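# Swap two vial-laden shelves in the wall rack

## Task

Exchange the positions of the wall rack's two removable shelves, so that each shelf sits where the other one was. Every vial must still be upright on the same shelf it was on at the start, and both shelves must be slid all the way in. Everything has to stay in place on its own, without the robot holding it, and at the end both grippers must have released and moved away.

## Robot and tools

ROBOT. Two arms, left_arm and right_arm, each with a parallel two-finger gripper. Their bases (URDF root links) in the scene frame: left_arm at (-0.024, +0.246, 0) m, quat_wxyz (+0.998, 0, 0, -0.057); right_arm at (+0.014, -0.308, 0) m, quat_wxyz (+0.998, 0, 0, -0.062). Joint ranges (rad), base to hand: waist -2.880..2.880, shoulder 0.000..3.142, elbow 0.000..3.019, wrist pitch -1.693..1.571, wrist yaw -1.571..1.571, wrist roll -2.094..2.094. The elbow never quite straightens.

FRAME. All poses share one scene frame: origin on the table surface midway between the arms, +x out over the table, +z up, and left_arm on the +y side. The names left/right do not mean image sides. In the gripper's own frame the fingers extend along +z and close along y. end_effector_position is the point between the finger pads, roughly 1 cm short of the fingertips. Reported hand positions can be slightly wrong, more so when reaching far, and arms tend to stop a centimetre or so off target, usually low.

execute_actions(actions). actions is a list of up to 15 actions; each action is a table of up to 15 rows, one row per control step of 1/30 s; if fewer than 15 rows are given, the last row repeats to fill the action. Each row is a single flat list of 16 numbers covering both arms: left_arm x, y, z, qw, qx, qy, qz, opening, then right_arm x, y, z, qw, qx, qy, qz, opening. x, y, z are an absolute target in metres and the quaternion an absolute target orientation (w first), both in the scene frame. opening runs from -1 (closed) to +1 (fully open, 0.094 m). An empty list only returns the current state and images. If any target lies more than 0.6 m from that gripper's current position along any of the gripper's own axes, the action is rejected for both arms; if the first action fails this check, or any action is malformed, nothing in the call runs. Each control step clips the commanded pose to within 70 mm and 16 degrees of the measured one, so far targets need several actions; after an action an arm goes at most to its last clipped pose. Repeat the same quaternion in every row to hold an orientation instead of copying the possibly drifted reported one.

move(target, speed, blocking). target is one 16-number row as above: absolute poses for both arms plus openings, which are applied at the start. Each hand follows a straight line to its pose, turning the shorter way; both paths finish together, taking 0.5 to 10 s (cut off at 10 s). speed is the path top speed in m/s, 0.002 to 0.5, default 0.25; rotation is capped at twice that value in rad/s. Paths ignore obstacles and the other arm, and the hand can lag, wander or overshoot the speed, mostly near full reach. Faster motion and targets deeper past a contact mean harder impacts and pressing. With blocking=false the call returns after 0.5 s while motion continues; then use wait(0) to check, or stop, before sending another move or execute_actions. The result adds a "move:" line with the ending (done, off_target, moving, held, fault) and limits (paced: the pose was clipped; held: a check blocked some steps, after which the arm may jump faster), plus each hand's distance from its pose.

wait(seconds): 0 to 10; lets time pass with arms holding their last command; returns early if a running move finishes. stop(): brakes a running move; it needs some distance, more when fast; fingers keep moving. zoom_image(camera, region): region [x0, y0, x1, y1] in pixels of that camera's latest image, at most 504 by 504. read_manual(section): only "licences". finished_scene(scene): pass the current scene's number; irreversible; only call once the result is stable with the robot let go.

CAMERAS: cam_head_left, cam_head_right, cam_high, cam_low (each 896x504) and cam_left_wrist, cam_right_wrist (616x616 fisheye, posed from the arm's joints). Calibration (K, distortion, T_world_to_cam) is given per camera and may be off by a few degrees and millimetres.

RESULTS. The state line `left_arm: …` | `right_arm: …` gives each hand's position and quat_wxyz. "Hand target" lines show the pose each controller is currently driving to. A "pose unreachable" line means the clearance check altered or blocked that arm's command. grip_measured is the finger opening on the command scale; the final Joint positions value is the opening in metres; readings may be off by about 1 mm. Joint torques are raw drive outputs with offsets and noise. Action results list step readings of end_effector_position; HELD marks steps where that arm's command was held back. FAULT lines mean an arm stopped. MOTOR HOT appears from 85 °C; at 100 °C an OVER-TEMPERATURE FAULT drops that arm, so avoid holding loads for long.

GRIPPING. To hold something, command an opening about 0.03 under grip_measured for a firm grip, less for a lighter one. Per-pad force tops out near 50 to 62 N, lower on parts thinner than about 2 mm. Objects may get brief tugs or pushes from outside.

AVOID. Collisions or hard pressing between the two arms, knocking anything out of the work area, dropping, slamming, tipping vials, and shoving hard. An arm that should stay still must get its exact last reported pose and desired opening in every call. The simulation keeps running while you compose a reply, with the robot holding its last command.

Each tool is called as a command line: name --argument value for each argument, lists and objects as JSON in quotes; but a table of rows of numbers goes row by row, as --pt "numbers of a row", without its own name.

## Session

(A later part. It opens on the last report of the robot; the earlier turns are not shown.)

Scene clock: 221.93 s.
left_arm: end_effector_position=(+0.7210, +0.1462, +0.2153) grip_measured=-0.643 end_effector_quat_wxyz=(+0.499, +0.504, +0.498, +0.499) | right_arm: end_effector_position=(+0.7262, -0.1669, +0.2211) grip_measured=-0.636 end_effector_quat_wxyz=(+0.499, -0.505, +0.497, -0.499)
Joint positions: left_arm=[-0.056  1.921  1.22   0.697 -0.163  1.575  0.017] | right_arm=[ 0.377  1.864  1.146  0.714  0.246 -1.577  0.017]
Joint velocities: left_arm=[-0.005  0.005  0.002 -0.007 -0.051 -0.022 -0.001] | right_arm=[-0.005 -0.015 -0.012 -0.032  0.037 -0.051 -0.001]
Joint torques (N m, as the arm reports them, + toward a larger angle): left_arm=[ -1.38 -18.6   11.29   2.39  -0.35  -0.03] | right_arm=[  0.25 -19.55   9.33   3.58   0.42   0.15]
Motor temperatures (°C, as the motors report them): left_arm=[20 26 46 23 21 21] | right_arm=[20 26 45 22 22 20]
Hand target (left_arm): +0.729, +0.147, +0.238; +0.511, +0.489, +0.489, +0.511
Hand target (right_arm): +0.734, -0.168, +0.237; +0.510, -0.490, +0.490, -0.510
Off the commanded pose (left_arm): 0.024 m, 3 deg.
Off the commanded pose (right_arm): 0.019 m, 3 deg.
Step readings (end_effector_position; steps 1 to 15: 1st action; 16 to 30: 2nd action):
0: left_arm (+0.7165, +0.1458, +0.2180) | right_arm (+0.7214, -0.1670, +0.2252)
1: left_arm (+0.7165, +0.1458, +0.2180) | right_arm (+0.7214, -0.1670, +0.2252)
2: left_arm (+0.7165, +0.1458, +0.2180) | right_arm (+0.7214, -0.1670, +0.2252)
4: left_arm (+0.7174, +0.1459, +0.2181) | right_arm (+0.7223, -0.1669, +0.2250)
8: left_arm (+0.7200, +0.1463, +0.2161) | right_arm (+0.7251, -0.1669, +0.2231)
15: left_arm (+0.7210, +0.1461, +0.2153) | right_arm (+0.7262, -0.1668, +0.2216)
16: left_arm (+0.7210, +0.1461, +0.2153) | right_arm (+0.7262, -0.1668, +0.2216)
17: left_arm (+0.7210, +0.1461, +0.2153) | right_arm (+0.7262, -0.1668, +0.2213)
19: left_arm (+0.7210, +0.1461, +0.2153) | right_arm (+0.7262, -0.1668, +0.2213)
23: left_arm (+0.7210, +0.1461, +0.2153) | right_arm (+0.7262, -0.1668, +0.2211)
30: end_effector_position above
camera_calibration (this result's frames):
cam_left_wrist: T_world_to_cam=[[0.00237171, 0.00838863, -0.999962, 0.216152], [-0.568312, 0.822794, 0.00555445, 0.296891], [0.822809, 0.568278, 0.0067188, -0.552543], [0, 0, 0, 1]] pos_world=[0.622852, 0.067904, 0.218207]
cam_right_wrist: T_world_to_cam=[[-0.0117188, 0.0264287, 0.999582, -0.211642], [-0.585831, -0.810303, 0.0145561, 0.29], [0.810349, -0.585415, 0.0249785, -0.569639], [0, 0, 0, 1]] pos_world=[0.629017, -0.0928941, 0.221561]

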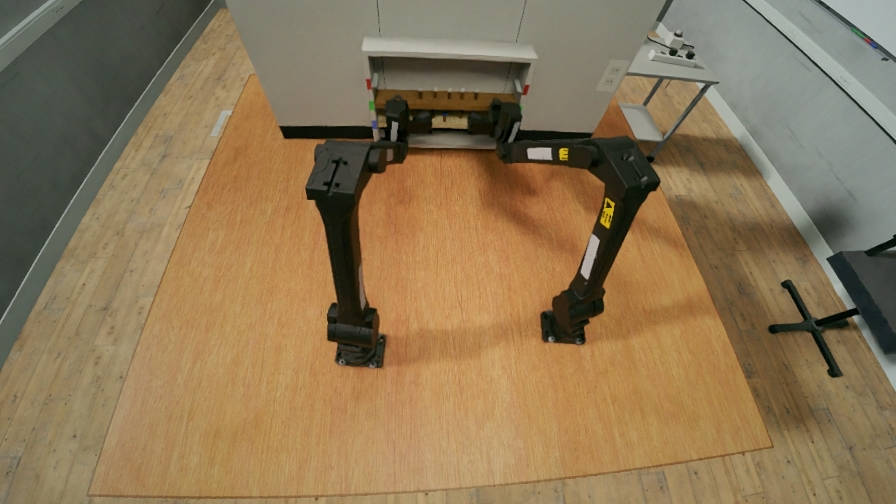

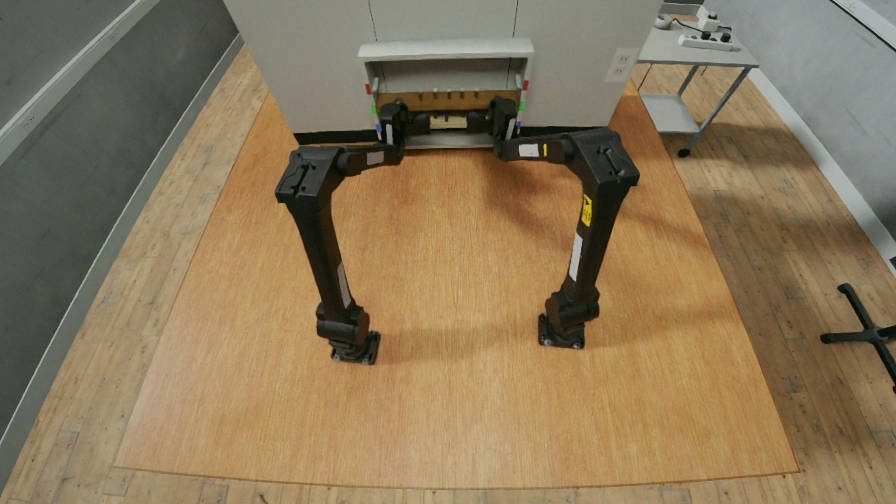

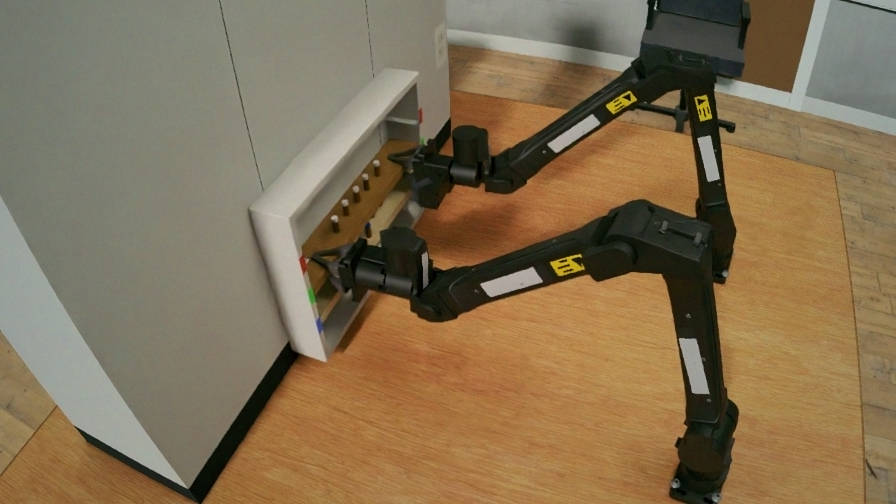

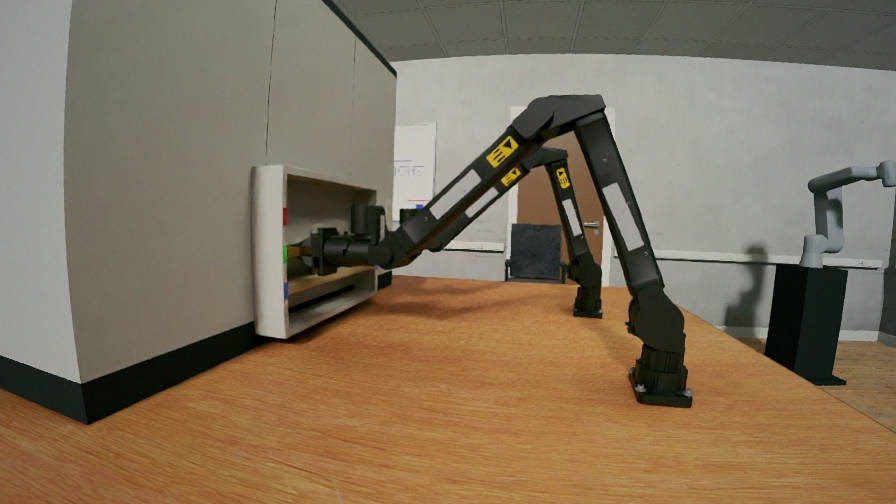

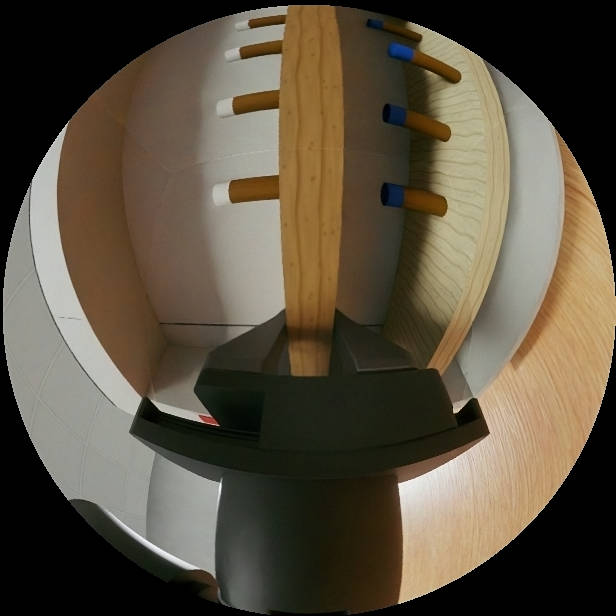

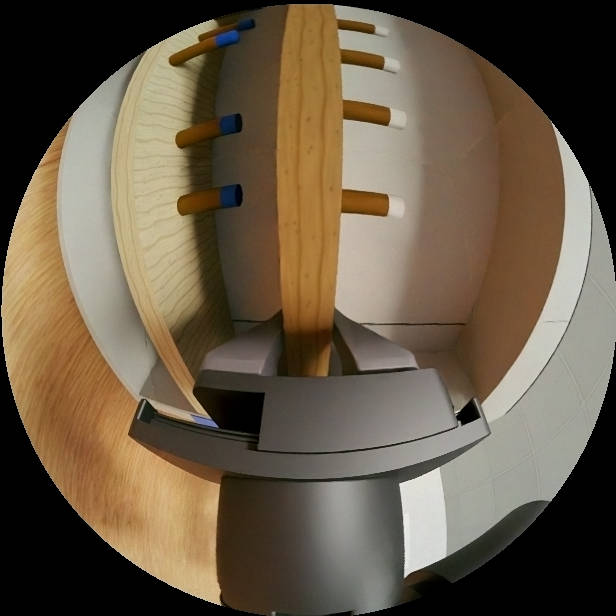

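execute_actions --actions '[[[0.730,0.147,0.2375,0.511,0.489,0.489,0.511,-0.64,0.735,-0.1675,0.2375,0.510,-0.490,0.490,-0.510,-0.64],[0.730,0.147,0.2375,0.511,0.489,0.489,0.511,-0.62,0.735,-0.1675,0.2375,0.510,-0.490,0.490,-0.510,-0.62],[0.730,0.147,0.2375,0.511,0.489,0.489,0.511,-0.60,0.735,-0.1675,0.2375,0.510,-0.490,0.490,-0.510,-0.60],[0.730,0.147,0.2375,0.511,0.489,0.489,0.511,-0.57,0.735,-0.1675,0.2375,0.510,-0.490,0.490,-0.510,-0.57],[0.730,0.147,0.2375,0.511,0.489,0.489,0.511,-0.52,0.735,-0.1675,0.2375,0.510,-0.490,0.490,-0.510,-0.52],[0.730,0.147,0.2375,0.511,0.489,0.489,0.511,0.2,0.735,-0.1675,0.2375,0.510,-0.490,0.490,-0.510,0.2],[0.730,0.147,0.2375,0.511,0.489,0.489,0.511,0.2,0.735,-0.1675,0.2375,0.510,-0.490,0.490,-0.510,0.2],[0.730,0.147,0.2375,0.511,0.489,0.489,0.511,0.2,0.735,-0.1675,0.2375,0.510,-0.490,0.490,-0.510,0.2],[0.730,0.147,0.2375,0.511,0.489,0.489,0.511,0.2,0.735,-0.1675,0.2375,0.510,-0.490,0.490,-0.510,0.2],[0.730,0.147,0.2375,0.511,0.489,0.489,0.511,0.2,0.735,-0.1675,0.2375,0.510,-0.490,0.490,-0.510,0.2],[0.727,0.147,0.239,0.5115,0.4885,0.4885,0.5115,0.2,0.732,-0.1675,0.235,0.509,-0.491,0.491,-0.509,0.2],[0.724,0.147,0.2405,0.512,0.488,0.488,0.512,0.2,0.729,-0.1675,0.233,0.508,-0.492,0.492,-0.508,0.2],[0.721,0.147,0.242,0.5125,0.4875,0.4875,0.5125,0.2,0.726,-0.1675,0.231,0.507,-0.493,0.493,-0.507,0.2],[0.718,0.147,0.2435,0.513,0.487,0.487,0.513,0.2,0.723,-0.1675,0.229,0.506,-0.494,0.494,-0.506,0.2],[0.715,0.147,0.245,0.513,0.487,0.487,0.513,0.2,0.720,-0.1675,0.228,0.506,-0.494,0.494,-0.506,0.2]],[[0.711,0.147,0.245,0.513,0.487,0.487,0.513,0.2,0.716,-0.1675,0.228,0.506,-0.494,0.494,-0.506,0.2],[0.706,0.147,0.245,0.513,0.487,0.487,0.513,0.2,0.711,-0.1675,0.228,0.506,-0.494,0.494,-0.506,0.2],[0.701,0.147,0.245,0.513,0.487,0.487,0.513,0.2,0.706,-0.1675,0.228,0.506,-0.494,0.494,-0.506,0.2],[0.696,0.147,0.245,0.513,0.487,0.487,0.513,0.2,0.701,-0.1675,0.228,0.506,-0.494,0.494,-0.506,0.2],[0.691,0.147,0.245,0.513,0.487,0.487,0.513,0.2,0.696,-0.1675,0.228,0.506,-0.494,0.494,-0.506,0.2],[0.686,0.147,0.245,0.513,0.487,0.487,0.513,0.2,0.691,-0.1675,0.228,0.506,-0.494,0.494,-0.506,0.2],[0.681,0.147,0.245,0.513,0.487,0.487,0.513,0.2,0.686,-0.1675,0.228,0.506,-0.494,0.494,-0.506,0.2],[0.676,0.147,0.245,0.513,0.487,0.487,0.513,0.2,0.681,-0.1675,0.228,0.506,-0.494,0.494,-0.506,0.2],[0.671,0.147,0.245,0.513,0.487,0.487,0.513,0.2,0.676,-0.1675,0.228,0.506,-0.494,0.494,-0.506,0.2],[0.666,0.147,0.245,0.513,0.487,0.487,0.513,0.2,0.671,-0.1675,0.228,0.506,-0.494,0.494,-0.506,0.2],[0.661,0.147,0.245,0.513,0.487,0.487,0.513,0.2,0.666,-0.1675,0.228,0.506,-0.494,0.494,-0.506,0.2],[0.656,0.147,0.245,0.513,0.487,0.487,0.513,0.2,0.661,-0.1675,0.228,0.506,-0.494,0.494,-0.506,0.2],[0.651,0.147,0.245,0.513,0.487,0.487,0.513,0.2,0.656,-0.1675,0.228,0.506,-0.494,0.494,-0.506,0.2],[0.647,0.147,0.245,0.513,0.487,0.487,0.513,0.2,0.652,-0.1675,0.228,0.506,-0.494,0.494,-0.506,0.2]]]'

Scene clock: 251.67 s.
left_arm: end_effector_position=(+0.6571, +0.1550, +0.2122) grip_measured=+0.198 end_effector_quat_wxyz=(+0.492, +0.503, +0.504, +0.500) | right_arm: end_effector_position=(+0.6625, -0.1744, +0.2216) grip_measured=+0.197 end_effector_quat_wxyz=(+0.498, -0.497, +0.500, -0.505)
Joint positions: left_arm=[-0.065  1.794  1.014  0.765 -0.188  1.575  0.056] | right_arm=[ 0.4    1.741  0.95   0.797  0.287 -1.577  0.056]
Joint velocities: left_arm=[-0.063 -0.278 -0.344  0.085 -0.022 -0.037 -0.   ] | right_arm=[ 0.093 -0.249 -0.291  0.076  0.022 -0.037  0.   ]
Joint torques (N m, as the arm reports them, + toward a larger angle): left_arm=[ -1.38 -18.37   8.55   3.13  -0.31   0.  ] | right_arm=[  0.75 -18.16   6.59   3.52   0.39   0.16]
Motor temperatures (°C, as the motors report them): left_arm=[20 26 43 23 21 21] | right_arm=[20 26 41 22 22 20]
Hand target (left_arm): +0.648, +0.148, +0.243; +0.513, +0.487, +0.487, +0.513
Hand target (right_arm): +0.653, -0.168, +0.227; +0.506, -0.494, +0.494, -0.506
Off the commanded pose (left_arm): 0.035 m, 4 deg.
Off the commanded pose (right_arm): 0.014 m, 1 deg.
Step readings (end_effector_position; steps 1 to 15: 1st action; 16 to 30: 2nd action):
0: left_arm (+0.7210, +0.1462, +0.2153) | right_arm (+0.7262, -0.1669, +0.2211)
1: left_arm (+0.7210, +0.1462, +0.2153) | right_arm (+0.7262, -0.1669, +0.2211)
2: left_arm (+0.7210, +0.1462, +0.2153) | right_arm (+0.7262, -0.1669, +0.2211)
4: left_arm (+0.7210, +0.1462, +0.2153) | right_arm (+0.7262, -0.1669, +0.2211)
8: left_arm (+0.7210, +0.1464, +0.2153) | right_arm (+0.7262, -0.1671, +0.2218)
15: left_arm (+0.7209, +0.1469, +0.2151) | right_arm (+0.7262, -0.1680, +0.2234)
16: left_arm (+0.7202, +0.1472, +0.2151) | right_arm (+0.7256, -0.1683, +0.2237)
17: left_arm (+0.7185, +0.1476, +0.2148) | right_arm (+0.7238, -0.1691, +0.2232)
19: left_arm (+0.7115, +0.1493, +0.2122) | right_arm (+0.7166, -0.1717, +0.2211)
23: left_arm (+0.6917, +0.1534, +0.2073) | right_arm (+0.6970, -0.1765, +0.2173)
30: end_effector_position above
camera_calibration (this result's frames):
cam_left_wrist: T_world_to_cam=[[-0.00900613, 0.0105488, -0.999904, 0.22032], [-0.581002, 0.813785, 0.0138184, 0.261367], [0.813852, 0.58107, -0.00120016, -0.499389], [0, 0, 0, 1]] pos_world=[0.560268, 0.0751593, 0.216088]
cam_right_wrist: T_world_to_cam=[[-0.0204732, 0.0241739, 0.999498, -0.207266], [-0.599754, -0.800153, 0.00706746, 0.259206], [0.799923, -0.599308, 0.0308801, -0.519283], [0, 0, 0, 1]] pos_world=[0.566603, -0.0987959, 0.221365]

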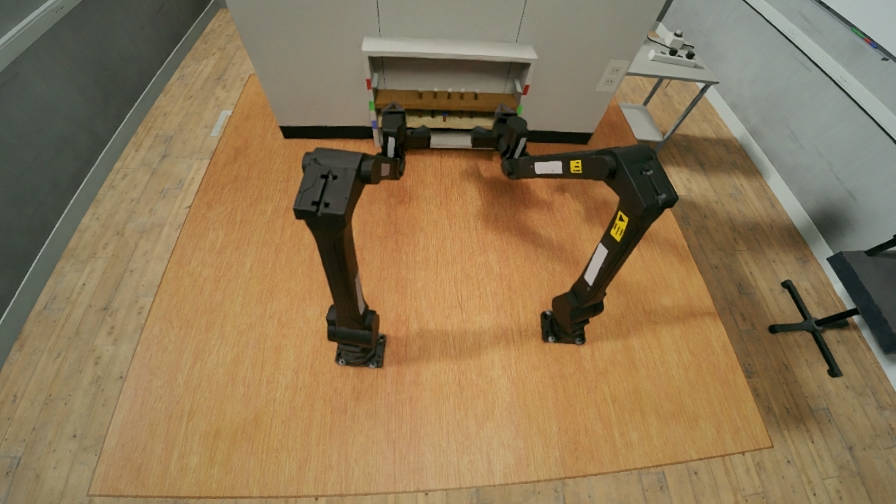

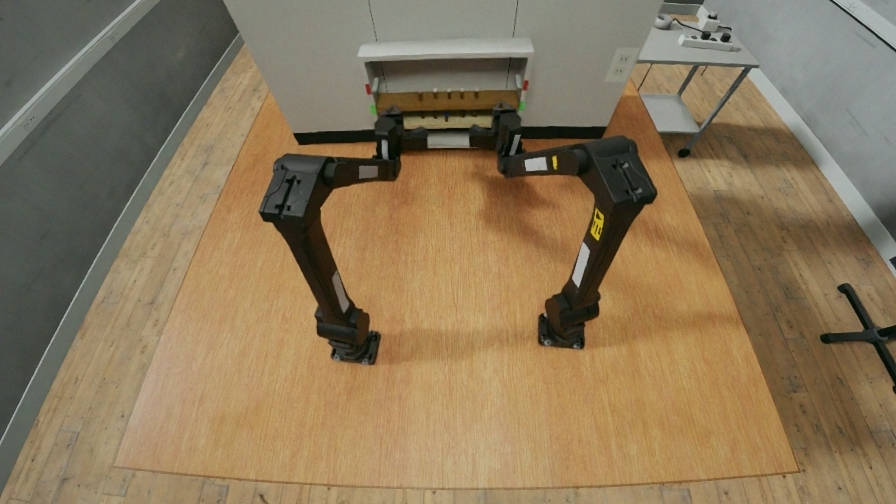

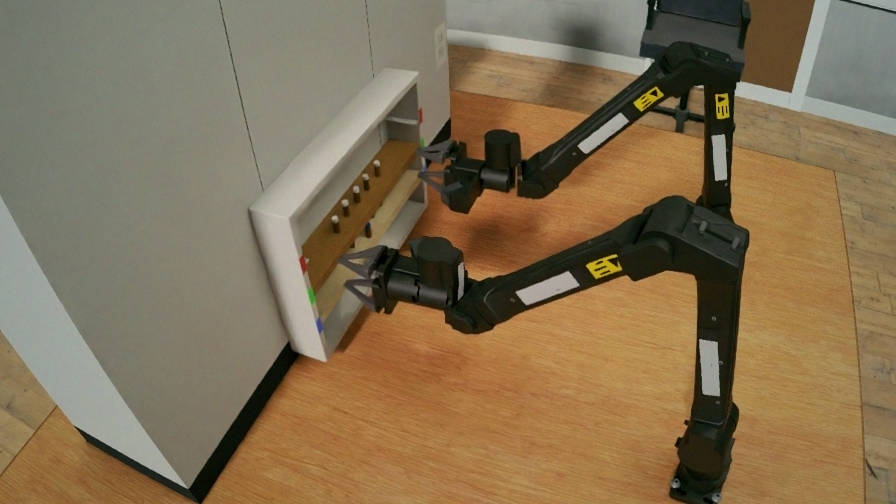

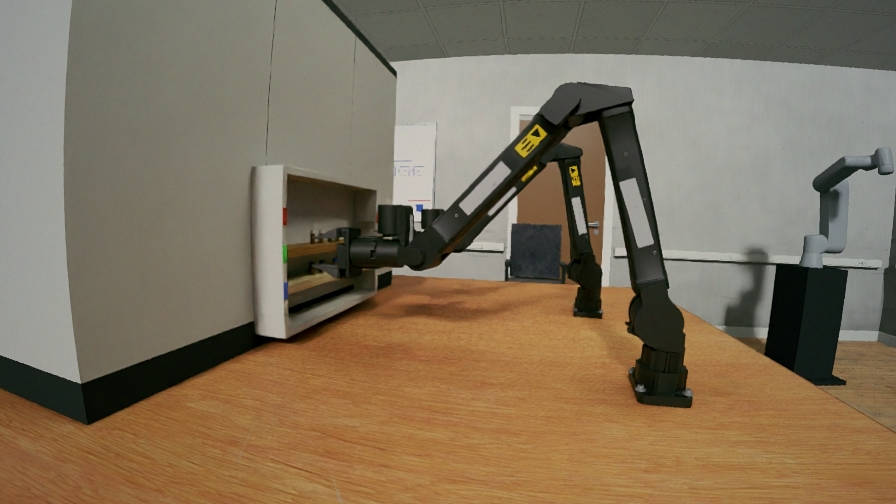

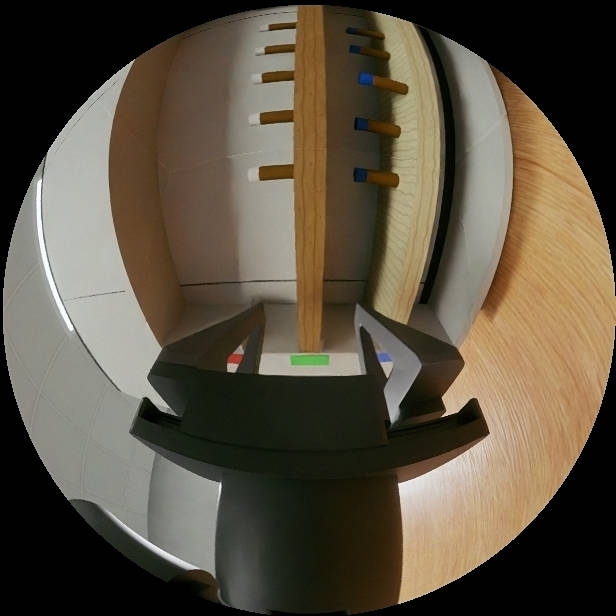

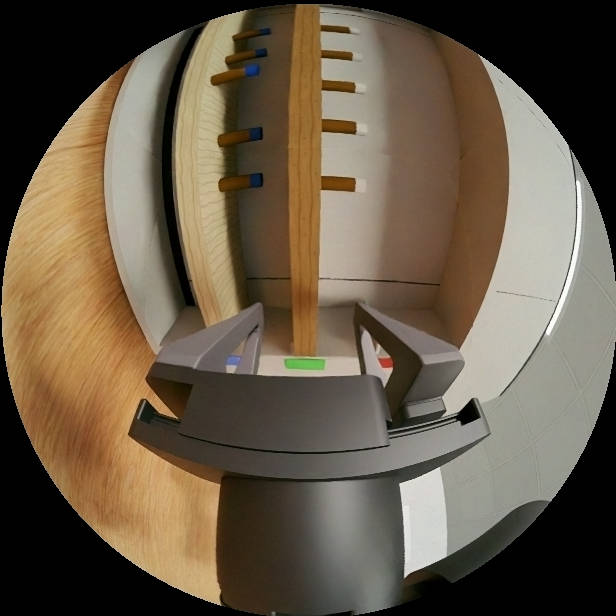

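execute_actions --actions '[[[0.648,0.149,0.228,0.508,0.492,0.492,0.508,0.1,0.653,-0.171,0.224,0.504,-0.496,0.496,-0.504,0.1],[0.649,0.149,0.213,0.503,0.497,0.497,0.503,0.1,0.654,-0.171,0.219,0.502,-0.498,0.498,-0.502,0.1],[0.650,0.149,0.207,0.502,0.498,0.498,0.502,0.1,0.655,-0.171,0.213,0.502,-0.498,0.498,-0.502,0.1],[0.650,0.149,0.201,0.502,0.498,0.498,0.502,0.1,0.655,-0.171,0.207,0.502,-0.498,0.498,-0.502,0.1],[0.650,0.149,0.195,0.502,0.498,0.498,0.502,0.1,0.655,-0.171,0.201,0.502,-0.498,0.498,-0.502,0.1],[0.650,0.149,0.189,0.502,0.498,0.498,0.502,0.1,0.655,-0.171,0.195,0.502,-0.498,0.498,-0.502,0.1],[0.650,0.149,0.183,0.502,0.498,0.498,0.502,0.1,0.655,-0.171,0.189,0.502,-0.498,0.498,-0.502,0.1],[0.650,0.149,0.177,0.502,0.498,0.498,0.502,0.1,0.655,-0.171,0.183,0.502,-0.498,0.498,-0.502,0.1],[0.650,0.149,0.171,0.502,0.498,0.498,0.502,0.1,0.655,-0.171,0.177,0.502,-0.498,0.498,-0.502,0.1],[0.650,0.149,0.165,0.502,0.498,0.498,0.502,0.1,0.655,-0.171,0.171,0.502,-0.498,0.498,-0.502,0.1],[0.650,0.149,0.159,0.502,0.498,0.498,0.502,0.1,0.655,-0.171,0.165,0.502,-0.498,0.498,-0.502,0.1],[0.650,0.149,0.153,0.502,0.498,0.498,0.502,0.1,0.655,-0.171,0.159,0.502,-0.498,0.498,-0.502,0.1],[0.650,0.149,0.148,0.502,0.498,0.498,0.502,0.1,0.655,-0.171,0.154,0.502,-0.498,0.498,-0.502,0.1],[0.650,0.149,0.144,0.502,0.498,0.498,0.502,0.1,0.655,-0.171,0.150,0.502,-0.498,0.498,-0.502,0.1],[0.650,0.149,0.142,0.502,0.498,0.498,0.502,0.1,0.655,-0.171,0.148,0.502,-0.498,0.498,-0.502,0.1]],[[0.650,0.149,0.142,0.502,0.498,0.498,0.502,0.1,0.655,-0.171,0.148,0.502,-0.498,0.498,-0.502,0.1],[0.650,0.149,0.142,0.502,0.498,0.498,0.502,0.1,0.655,-0.171,0.148,0.502,-0.498,0.498,-0.502,0.1],[0.650,0.149,0.142,0.502,0.498,0.498,0.502,0.1,0.655,-0.171,0.148,0.502,-0.498,0.498,-0.502,0.1],[0.654,0.149,0.144,0.503,0.497,0.497,0.503,0.1,0.659,-0.171,0.151,0.503,-0.497,0.497,-0.503,0.1],[0.658,0.149,0.146,0.504,0.496,0.496,0.504,0.1,0.663,-0.171,0.154,0.505,-0.495,0.495,-0.505,0.1],[0.662,0.149,0.148,0.505,0.495,0.495,0.505,0.1,0.667,-0.171,0.157,0.507,-0.493,0.493,-0.507,0.1],[0.666,0.149,0.148,0.505,0.495,0.495,0.505,0.1,0.671,-0.171,0.157,0.507,-0.493,0.493,-0.507,0.1],[0.670,0.149,0.148,0.505,0.495,0.495,0.505,0.1,0.675,-0.171,0.157,0.507,-0.493,0.493,-0.507,0.1],[0.674,0.149,0.148,0.505,0.495,0.495,0.505,0.1,0.679,-0.171,0.157,0.507,-0.493,0.493,-0.507,0.1],[0.678,0.149,0.148,0.505,0.495,0.495,0.505,0.1,0.683,-0.171,0.157,0.507,-0.493,0.493,-0.507,0.1],[0.682,0.149,0.148,0.505,0.495,0.495,0.505,0.1,0.687,-0.171,0.157,0.507,-0.493,0.493,-0.507,0.1]]]'

Scene clock: 279.63 s.
left_arm: end_effector_position=(+0.6655, +0.1477, +0.1409) grip_measured=+0.102 end_effector_quat_wxyz=(+0.498, +0.503, +0.499, +0.499) | right_arm: end_effector_position=(+0.6696, -0.1680, +0.1485) grip_measured=+0.103 end_effector_quat_wxyz=(+0.502, -0.502, +0.496, -0.500)
Joint positions: left_arm=[-0.072  1.968  1.017  0.946 -0.182  1.575  0.052] | right_arm=[ 0.403  1.918  0.944  0.979  0.272 -1.577  0.052]
Joint velocities: left_arm=[ 0.005  0.024  0.134 -0.007 -0.051 -0.022 -0.   ] | right_arm=[-0.054  0.015  0.12  -0.007  0.007 -0.095  0.001]
Joint torques (N m, as the arm reports them, + toward a larger angle): left_arm=[ -1.08 -15.47  10.     1.83   0.04  -0.08] | right_arm=[ -0.48 -17.14   8.49   2.38  -0.04   0.16]
Motor temperatures (°C, as the motors report them): left_arm=[20 26 41 23 21 21] | right_arm=[20 26 38 22 22 20]
Hand target (left_arm): +0.681, +0.149, +0.148; +0.505, +0.495, +0.495, +0.505
Hand target (right_arm): +0.686, -0.171, +0.158; +0.507, -0.493, +0.493, -0.507
Off the commanded pose (left_arm): 0.018 m, 1 deg.
Off the commanded pose (right_arm): 0.020 m, 1 deg.
Step readings (end_effector_position; steps 1 to 15: 1st action; 16 to 30: 2nd action):
0: left_arm (+0.6510, +0.1515, +0.2209) | right_arm (+0.6566, -0.1701, +0.2258)
1: left_arm (+0.6509, +0.1515, +0.2210) | right_arm (+0.6566, -0.1701, +0.2258)
2: left_arm (+0.6504, +0.1516, +0.2207) | right_arm (+0.6566, -0.1701, +0.2258)
4: left_arm (+0.6494, +0.1517, +0.2200) | right_arm (+0.6568, -0.1700, +0.2264)
8: left_arm (+0.6494, +0.1517, +0.2086) | right_arm (+0.6575, -0.1698, +0.2196)
15: left_arm (+0.6501, +0.1516, +0.1516) | right_arm (+0.6577, -0.1698, +0.1627)
16: left_arm (+0.6499, +0.1517, +0.1435) | right_arm (+0.6576, -0.1698, +0.1546)
17: left_arm (+0.6497, +0.1517, +0.1365) | right_arm (+0.6574, -0.1698, +0.1478)
19: left_arm (+0.6491, +0.1518, +0.1280) | right_arm (+0.6568, -0.1699, +0.1401)
23: left_arm (+0.6497, +0.1515, +0.1268) | right_arm (+0.6571, -0.1686, +0.1398)
30: end_effector_position above
camera_calibration (this result's frames):
cam_left_wrist: T_world_to_cam=[[0.000856223, 0.00875144, -0.999961, 0.142808], [-0.571125, 0.820836, 0.00669475, 0.266548], [0.820863, 0.571097, 0.00570098, -0.506236], [0, 0, 0, 1]] pos_world=[0.56766, 0.0690679, 0.143904]
cam_right_wrist: T_world_to_cam=[[-0.0201848, 0.0241008, 0.999506, -0.134488], [-0.585616, -0.810552, 0.00771824, 0.257824], [0.810337, -0.585171, 0.0304746, -0.523398], [0, 0, 0, 1]] pos_world=[0.5724, -0.0940563, 0.148382]

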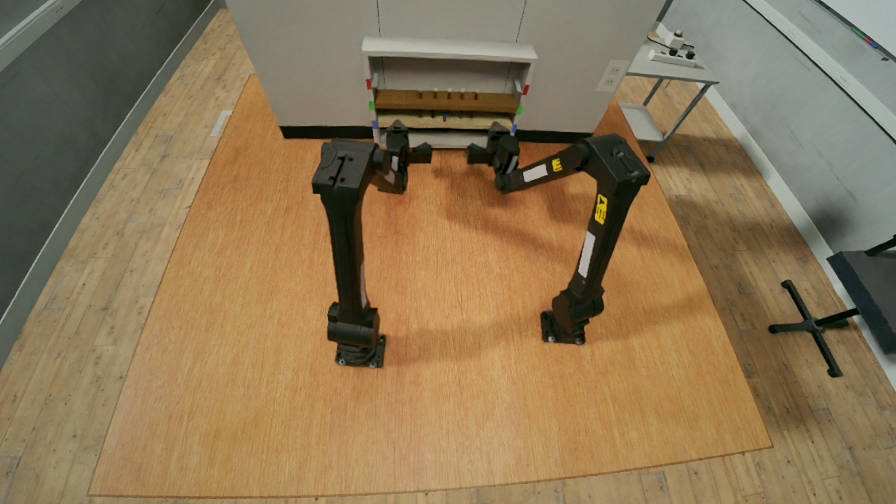

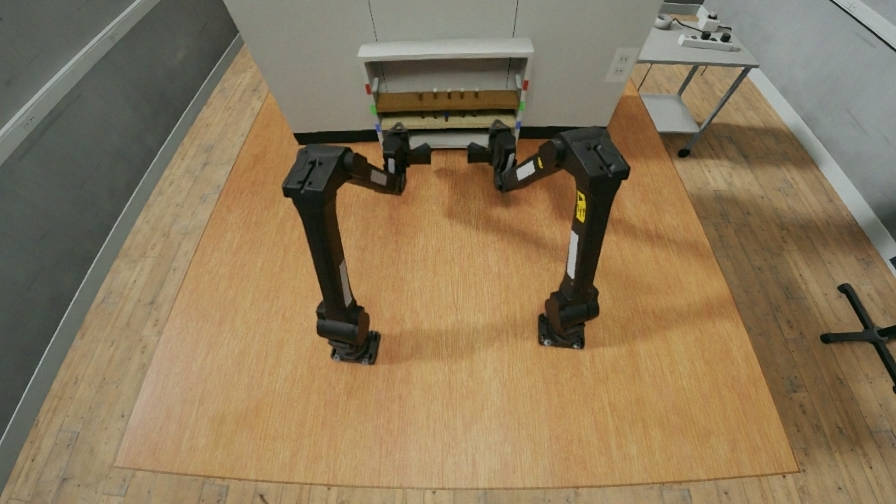

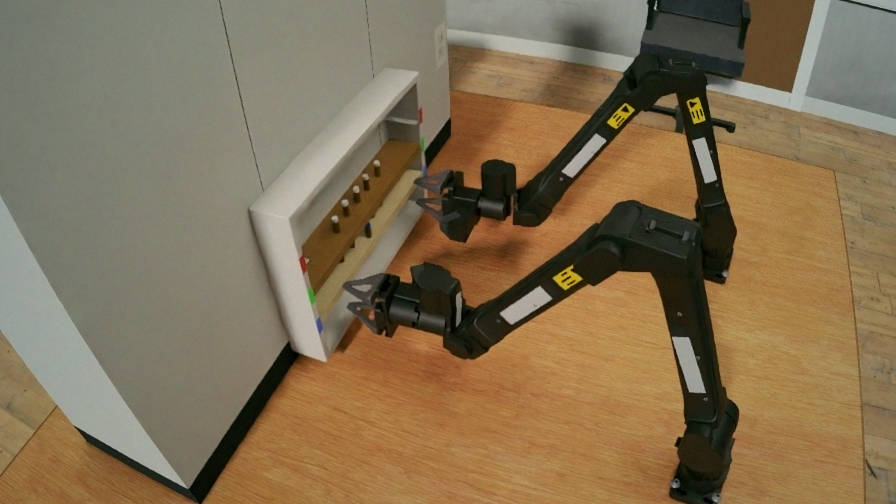

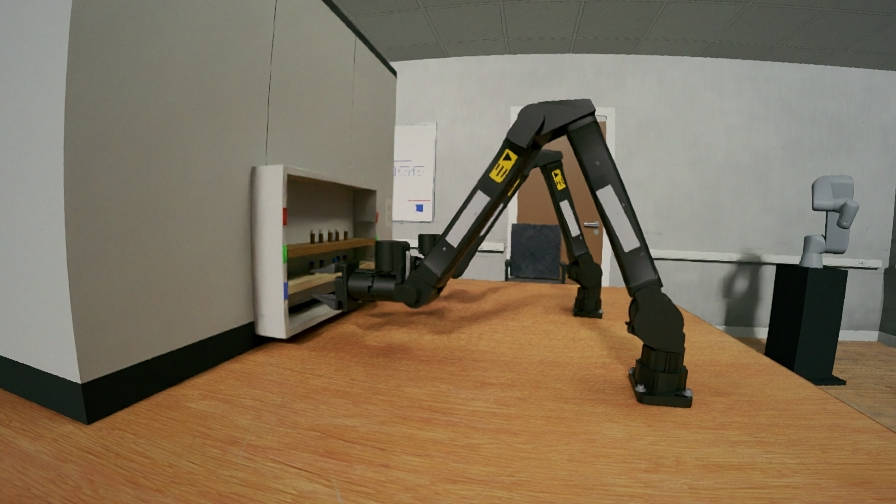

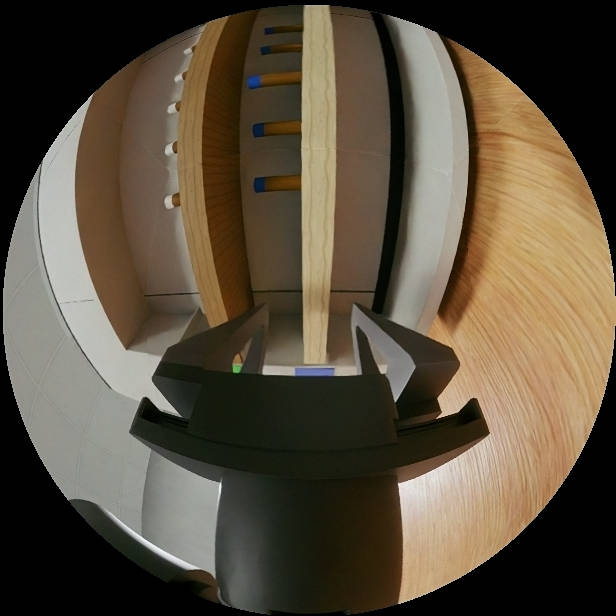

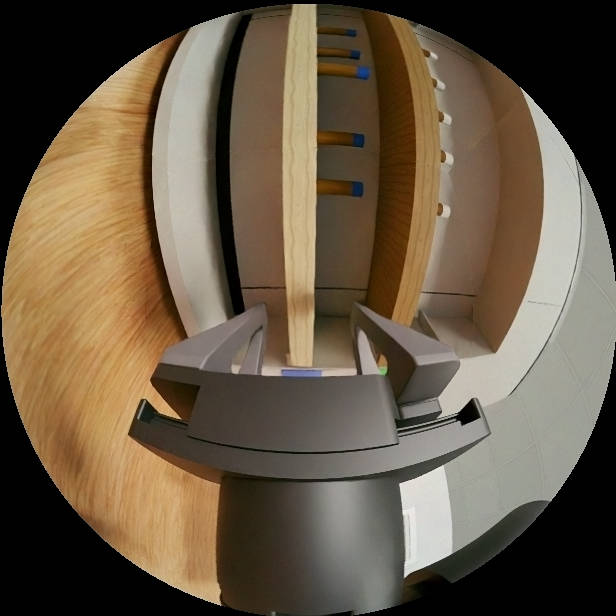

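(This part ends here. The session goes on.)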